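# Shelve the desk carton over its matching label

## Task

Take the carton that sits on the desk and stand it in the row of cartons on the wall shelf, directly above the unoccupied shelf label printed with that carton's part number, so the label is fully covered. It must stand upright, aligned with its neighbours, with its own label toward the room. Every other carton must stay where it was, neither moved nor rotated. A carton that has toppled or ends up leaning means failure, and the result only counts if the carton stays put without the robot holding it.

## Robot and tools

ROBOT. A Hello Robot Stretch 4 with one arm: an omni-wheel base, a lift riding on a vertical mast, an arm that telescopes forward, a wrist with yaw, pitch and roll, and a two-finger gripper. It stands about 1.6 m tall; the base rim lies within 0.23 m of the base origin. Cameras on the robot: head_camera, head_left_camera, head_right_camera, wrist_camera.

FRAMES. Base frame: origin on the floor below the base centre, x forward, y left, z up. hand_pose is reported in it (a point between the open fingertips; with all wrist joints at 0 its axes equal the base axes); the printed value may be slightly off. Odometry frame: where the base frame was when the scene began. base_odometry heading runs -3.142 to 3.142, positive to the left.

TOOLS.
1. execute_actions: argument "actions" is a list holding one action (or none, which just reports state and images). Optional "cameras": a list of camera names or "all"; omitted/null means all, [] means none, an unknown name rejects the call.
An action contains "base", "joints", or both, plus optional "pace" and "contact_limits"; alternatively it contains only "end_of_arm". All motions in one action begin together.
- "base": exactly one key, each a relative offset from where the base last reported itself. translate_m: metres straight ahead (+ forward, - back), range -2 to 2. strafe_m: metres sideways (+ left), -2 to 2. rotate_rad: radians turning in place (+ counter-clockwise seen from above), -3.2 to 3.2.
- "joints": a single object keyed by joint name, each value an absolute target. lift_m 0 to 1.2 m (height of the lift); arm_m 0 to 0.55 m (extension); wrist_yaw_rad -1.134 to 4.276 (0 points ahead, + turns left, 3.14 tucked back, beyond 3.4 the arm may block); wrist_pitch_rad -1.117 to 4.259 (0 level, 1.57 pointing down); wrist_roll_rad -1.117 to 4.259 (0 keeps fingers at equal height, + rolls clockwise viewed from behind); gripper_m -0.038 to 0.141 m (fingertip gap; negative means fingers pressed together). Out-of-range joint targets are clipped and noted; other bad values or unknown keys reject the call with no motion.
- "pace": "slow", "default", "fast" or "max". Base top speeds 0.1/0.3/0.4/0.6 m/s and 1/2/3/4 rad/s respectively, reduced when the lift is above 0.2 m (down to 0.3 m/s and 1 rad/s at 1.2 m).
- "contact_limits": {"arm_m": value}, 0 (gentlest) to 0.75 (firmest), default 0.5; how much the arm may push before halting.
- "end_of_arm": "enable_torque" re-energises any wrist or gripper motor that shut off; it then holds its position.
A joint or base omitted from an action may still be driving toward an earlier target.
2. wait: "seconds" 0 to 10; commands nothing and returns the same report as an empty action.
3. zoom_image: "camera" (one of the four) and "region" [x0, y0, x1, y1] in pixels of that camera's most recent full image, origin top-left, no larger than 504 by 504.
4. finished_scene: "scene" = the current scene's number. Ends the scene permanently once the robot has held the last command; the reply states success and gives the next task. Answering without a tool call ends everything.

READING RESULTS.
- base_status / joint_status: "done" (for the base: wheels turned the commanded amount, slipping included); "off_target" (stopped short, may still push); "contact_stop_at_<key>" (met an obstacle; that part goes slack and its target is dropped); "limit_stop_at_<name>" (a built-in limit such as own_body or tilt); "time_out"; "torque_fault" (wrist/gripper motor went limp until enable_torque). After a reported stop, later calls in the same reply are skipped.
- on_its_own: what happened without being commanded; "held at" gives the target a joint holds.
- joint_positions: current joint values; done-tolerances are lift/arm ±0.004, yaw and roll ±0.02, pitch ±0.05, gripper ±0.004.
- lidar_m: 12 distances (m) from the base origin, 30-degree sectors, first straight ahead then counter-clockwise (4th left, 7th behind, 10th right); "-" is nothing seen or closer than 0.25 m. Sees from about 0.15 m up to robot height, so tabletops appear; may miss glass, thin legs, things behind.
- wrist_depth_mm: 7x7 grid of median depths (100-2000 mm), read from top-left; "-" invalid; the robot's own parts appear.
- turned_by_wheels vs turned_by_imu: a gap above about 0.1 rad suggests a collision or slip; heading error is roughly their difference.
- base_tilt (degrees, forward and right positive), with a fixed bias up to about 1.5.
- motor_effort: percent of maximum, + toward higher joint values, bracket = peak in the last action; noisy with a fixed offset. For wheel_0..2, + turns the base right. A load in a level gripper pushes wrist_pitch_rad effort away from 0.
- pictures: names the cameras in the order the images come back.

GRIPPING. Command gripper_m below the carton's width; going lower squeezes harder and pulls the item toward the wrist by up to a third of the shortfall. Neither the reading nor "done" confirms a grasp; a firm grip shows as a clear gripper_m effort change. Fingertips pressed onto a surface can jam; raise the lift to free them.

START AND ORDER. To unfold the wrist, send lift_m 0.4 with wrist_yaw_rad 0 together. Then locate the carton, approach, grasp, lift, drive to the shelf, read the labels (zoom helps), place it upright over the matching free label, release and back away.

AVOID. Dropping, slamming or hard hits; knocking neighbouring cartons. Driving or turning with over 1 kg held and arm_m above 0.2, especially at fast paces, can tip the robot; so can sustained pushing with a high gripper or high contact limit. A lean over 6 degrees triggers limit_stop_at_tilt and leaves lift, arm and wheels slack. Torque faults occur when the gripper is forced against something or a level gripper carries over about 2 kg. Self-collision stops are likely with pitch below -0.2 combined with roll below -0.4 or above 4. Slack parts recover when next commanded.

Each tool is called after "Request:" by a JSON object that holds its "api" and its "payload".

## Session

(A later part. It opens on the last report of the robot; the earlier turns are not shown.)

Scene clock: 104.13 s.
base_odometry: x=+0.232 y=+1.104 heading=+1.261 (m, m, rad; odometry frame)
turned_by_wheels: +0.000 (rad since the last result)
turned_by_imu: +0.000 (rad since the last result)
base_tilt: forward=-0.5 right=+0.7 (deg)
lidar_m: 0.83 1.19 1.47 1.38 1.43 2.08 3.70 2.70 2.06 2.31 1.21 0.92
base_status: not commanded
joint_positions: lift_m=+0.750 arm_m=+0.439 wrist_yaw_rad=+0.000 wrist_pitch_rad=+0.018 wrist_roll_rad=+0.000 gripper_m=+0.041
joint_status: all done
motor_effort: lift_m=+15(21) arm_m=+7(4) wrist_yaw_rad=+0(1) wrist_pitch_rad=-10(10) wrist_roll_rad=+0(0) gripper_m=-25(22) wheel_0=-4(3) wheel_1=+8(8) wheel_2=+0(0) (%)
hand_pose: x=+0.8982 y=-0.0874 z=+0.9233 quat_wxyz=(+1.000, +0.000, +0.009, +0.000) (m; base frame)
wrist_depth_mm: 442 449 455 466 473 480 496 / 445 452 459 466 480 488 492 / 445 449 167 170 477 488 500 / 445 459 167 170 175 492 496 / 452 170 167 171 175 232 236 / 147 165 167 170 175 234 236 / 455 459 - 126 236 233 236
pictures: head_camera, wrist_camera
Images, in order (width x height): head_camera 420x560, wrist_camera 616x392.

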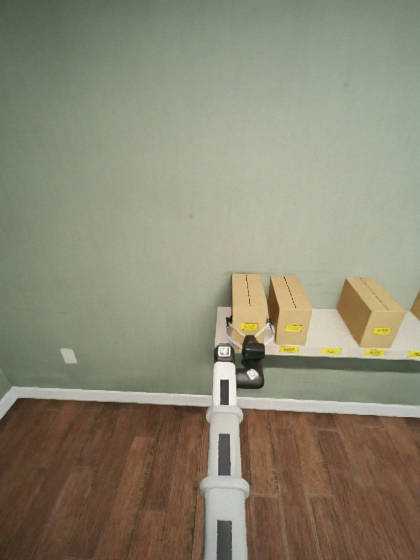

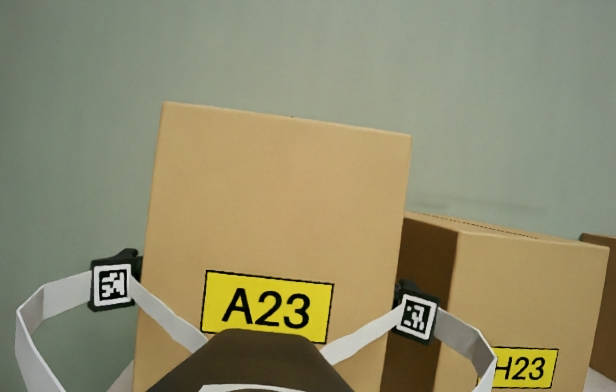

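Request:
{"api": "execute_actions", "payload": {"actions": [{"joints":{"arm_m":0.482},"pace":"slow"}], "cameras": []}}

Request:
{"api": "execute_actions", "payload": {"actions": [{"joints":{"lift_m":0.72},"pace":"slow"}], "cameras": ["wrist_camera"]}}

Scene clock: 111.47 s.
base_odometry: x=+0.232 y=+1.104 heading=+1.261 (m, m, rad; odometry frame)
turned_by_wheels: +0.000 (rad since the last result)
turned_by_imu: -0.001 (rad since the last result)
base_tilt: forward=-0.7 right=+0.8 (deg)
lidar_m: 0.85 1.18 1.47 1.40 1.47 2.08 3.69 2.71 2.06 2.30 1.22 0.91
base_status: not commanded
joint_positions: lift_m=+0.750 arm_m=+0.481 wrist_yaw_rad=+0.000 wrist_pitch_rad=+0.018 wrist_roll_rad=+0.000 gripper_m=+0.041
joint_status: all done
motor_effort: lift_m=+15(15) arm_m=+6(4) wrist_yaw_rad=+0(0) wrist_pitch_rad=-11(10) wrist_roll_rad=+0(0) gripper_m=-25(24) wheel_0=-3(3) wheel_1=+8(8) wheel_2=+0(0) (%)
hand_pose: x=+0.9402 y=-0.0874 z=+0.9233 quat_wxyz=(+1.000, +0.000, +0.009, +0.000) (m; base frame)
wrist_depth_mm: 404 413 418 427 433 442 449 / 407 415 418 430 433 442 449 / 410 415 167 171 433 449 452 / 410 415 167 171 175 449 455 / 413 170 167 171 175 211 191 / 147 165 167 172 175 190 191 / 415 421 - 126 238 190 -
pictures: none
No camera images: the call's "cameras" was empty. Leave "cameras" out to get every camera's image.

Scene clock: 112.53 s.
base_odometry: x=+0.232 y=+1.104 heading=+1.261 (m, m, rad; odometry frame)
turned_by_wheels: +0.000 (rad since the last result)
turned_by_imu: +0.000 (rad since the last result)
base_tilt: forward=-0.7 right=+0.7 (deg)
lidar_m: 0.86 1.19 1.47 1.37 1.46 2.10 3.70 2.70 2.08 2.31 1.23 0.89
base_status: not commanded
joint_positions: lift_m=+0.720 arm_m=+0.481 wrist_yaw_rad=+0.000 wrist_pitch_rad=+0.018 wrist_roll_rad=+0.000 gripper_m=+0.041
joint_status: all done
motor_effort: lift_m=+15(15) arm_m=+6(6) wrist_yaw_rad=-1(1) wrist_pitch_rad=-10(10) wrist_roll_rad=-2(2) gripper_m=-28(24) wheel_0=-4(3) wheel_1=+8(8) wheel_2=+0(0) (%)
hand_pose: x=+0.9402 y=-0.0874 z=+0.8933 quat_wxyz=(+1.000, +0.000, +0.009, +0.000) (m; base frame)
wrist_depth_mm: 407 410 418 427 436 442 452 / 404 415 421 430 433 442 452 / 407 413 167 171 430 449 452 / 413 418 167 171 175 220 190 / 410 171 167 171 175 200 190 / 147 165 167 171 175 190 191 / 418 272 - 126 237 190 -
pictures: wrist_camera
Images, in order (width x height): wrist_camera 616x392.

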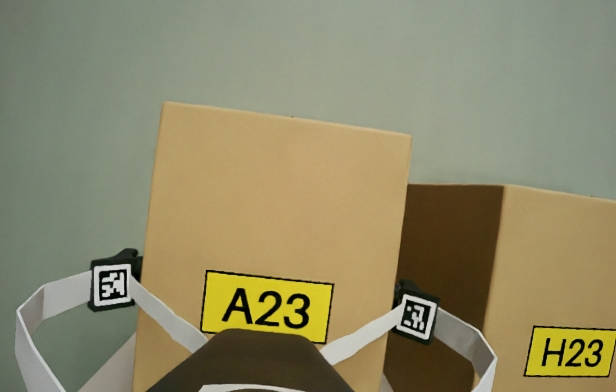

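Request:
{"api": "execute_actions", "payload": {"actions": [{"joints":{"lift_m":0.702},"pace":"slow"}], "cameras": ["wrist_camera"]}}

Scene clock: 116.33 s.
base_odometry: x=+0.232 y=+1.104 heading=+1.261 (m, m, rad; odometry frame)
turned_by_wheels: +0.000 (rad since the last result)
turned_by_imu: -0.001 (rad since the last result)
base_tilt: forward=-0.7 right=+0.6 (deg)
lidar_m: 0.87 1.17 1.47 1.40 1.46 2.08 3.69 2.72 2.08 2.31 1.23 0.90
base_status: not commanded
joint_positions: lift_m=+0.702 arm_m=+0.481 wrist_yaw_rad=+0.000 wrist_pitch_rad=+0.016 wrist_roll_rad=+0.000 gripper_m=+0.041
joint_status: all done
motor_effort: lift_m=+14(14) arm_m=+6(7) wrist_yaw_rad=-1(1) wrist_pitch_rad=-3(11) wrist_roll_rad=-1(1) gripper_m=-22(25) wheel_0=-3(4) wheel_1=+8(8) wheel_2=+0(0) (%)
hand_pose: x=+0.9402 y=-0.0874 z=+0.8760 quat_wxyz=(+1.000, +0.000, +0.008, +0.000) (m; base frame)
wrist_depth_mm: 404 413 421 427 436 439 452 / 407 415 424 427 436 449 452 / 407 413 166 169 433 449 455 / 410 415 166 170 173 207 189 / 413 167 167 170 173 200 190 / 147 166 167 171 175 190 191 / 415 247 - 126 241 191 -
pictures: wrist_camera
Images, in order (width x height): wrist_camera 616x392.

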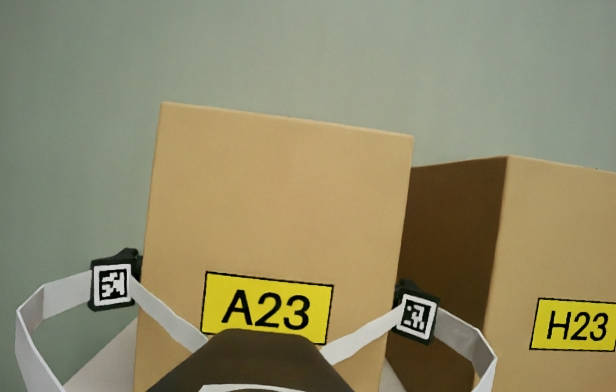

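Landed.

Request:
{"api": "execute_actions", "payload": {"actions": [{"joints":{"gripper_m":0.135}}], "cameras": ["wrist_camera"]}}

Request:
{"api": "execute_actions", "payload": {"actions": [{"joints":{"arm_m":0.2}}], "cameras": ["head_camera","wrist_camera"]}}

Request:
{"api": "zoom_image", "payload": {"camera": "head_camera", "region": [180,250,420,400]}}

Scene clock: 121.13 s.
base_odometry: x=+0.232 y=+1.104 heading=+1.261 (m, m, rad; odometry frame)
turned_by_wheels: +0.000 (rad since the last result)
turned_by_imu: -0.001 (rad since the last result)
base_tilt: forward=-0.6 right=+0.7 (deg)
lidar_m: 0.87 1.18 1.46 1.39 1.45 2.08 3.71 2.72 2.07 2.32 1.22 0.90
base_status: not commanded
joint_positions: lift_m=+0.702 arm_m=+0.481 wrist_yaw_rad=-0.001 wrist_pitch_rad=+0.016 wrist_roll_rad=+0.000 gripper_m=+0.135
joint_status: all done
motor_effort: lift_m=+15(14) arm_m=+6(6) wrist_yaw_rad=+1(9) wrist_pitch_rad=-5(5) wrist_roll_rad=-2(1) gripper_m=+0(25) wheel_0=+1(4) wheel_1=+8(8) wheel_2=-1(1) (%)
hand_pose: x=+0.9402 y=-0.0876 z=+0.8759 quat_wxyz=(+1.000, +0.000, +0.008, +0.000) (m; base frame)
wrist_depth_mm: 402 413 421 427 436 439 449 / 404 415 421 430 433 445 449 / 407 415 181 185 433 445 452 / 418 415 182 185 277 208 189 / 415 186 182 186 266 200 190 / 418 181 183 186 192 191 191 / 418 243 - 188 279 191 -
pictures: wrist_camera
Images, in order (width x height): wrist_camera 616x392.

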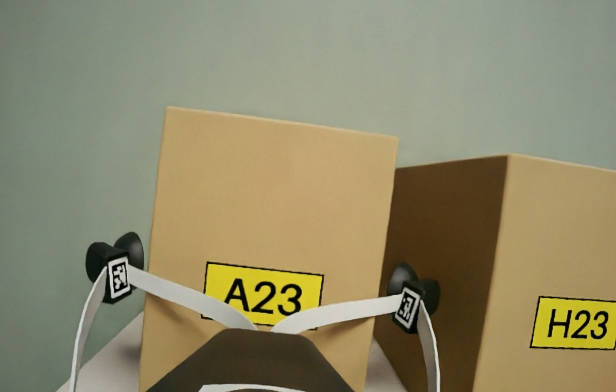

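Scene clock: 123.10 s.
base_odometry: x=+0.232 y=+1.104 heading=+1.261 (m, m, rad; odometry frame)
turned_by_wheels: +0.000 (rad since the last result)
turned_by_imu: +0.000 (rad since the last result)
base_tilt: forward=-0.7 right=+0.7 (deg)
lidar_m: 0.86 1.18 1.48 1.39 1.43 2.10 3.68 2.70 2.08 2.32 1.24 0.91
base_status: not commanded
joint_positions: lift_m=+0.702 arm_m=+0.201 wrist_yaw_rad=+0.000 wrist_pitch_rad=+0.017 wrist_roll_rad=+0.000 gripper_m=+0.135
joint_status: all done
motor_effort: lift_m=+15(15) arm_m=-7(6) wrist_yaw_rad=+0(2) wrist_pitch_rad=-6(7) wrist_roll_rad=-1(0) gripper_m=-3(0) wheel_0=+1(0) wheel_1=+8(8) wheel_2=-1(1) (%)
hand_pose: x=+0.6605 y=-0.0874 z=+0.8757 quat_wxyz=(+1.000, +0.000, +0.008, +0.000) (m; base frame)
wrist_depth_mm: 661 683 691 691 707 715 750 / 661 676 707 707 715 723 741 / 668 683 683 691 715 732 750 / 668 683 699 469 469 732 750 / 676 683 462 462 469 715 539 / 683 683 442 462 217 539 508 / 691 691 - 462 741 609 488
pictures: head_camera, wrist_camera
Images, in order (width x height): head_camera 420x560, wrist_camera 616x392.

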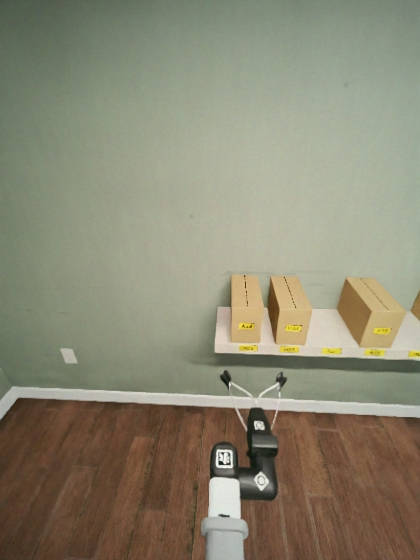

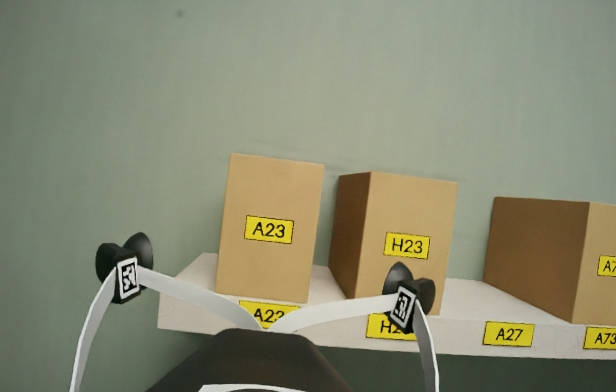

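Region (180, 250, 420, 400) of head_camera's 420x560 image, scaled by 2.100, with more detail than that image has; it fills the top 315 rows of this view, and the rest is white.

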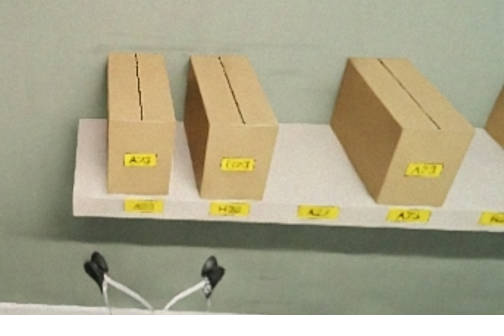

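Good (perhaps ~1 cm deep).

Request:
{"api": "finished_scene", "payload": {"scene": 1}}

The scene is finished: the task was done.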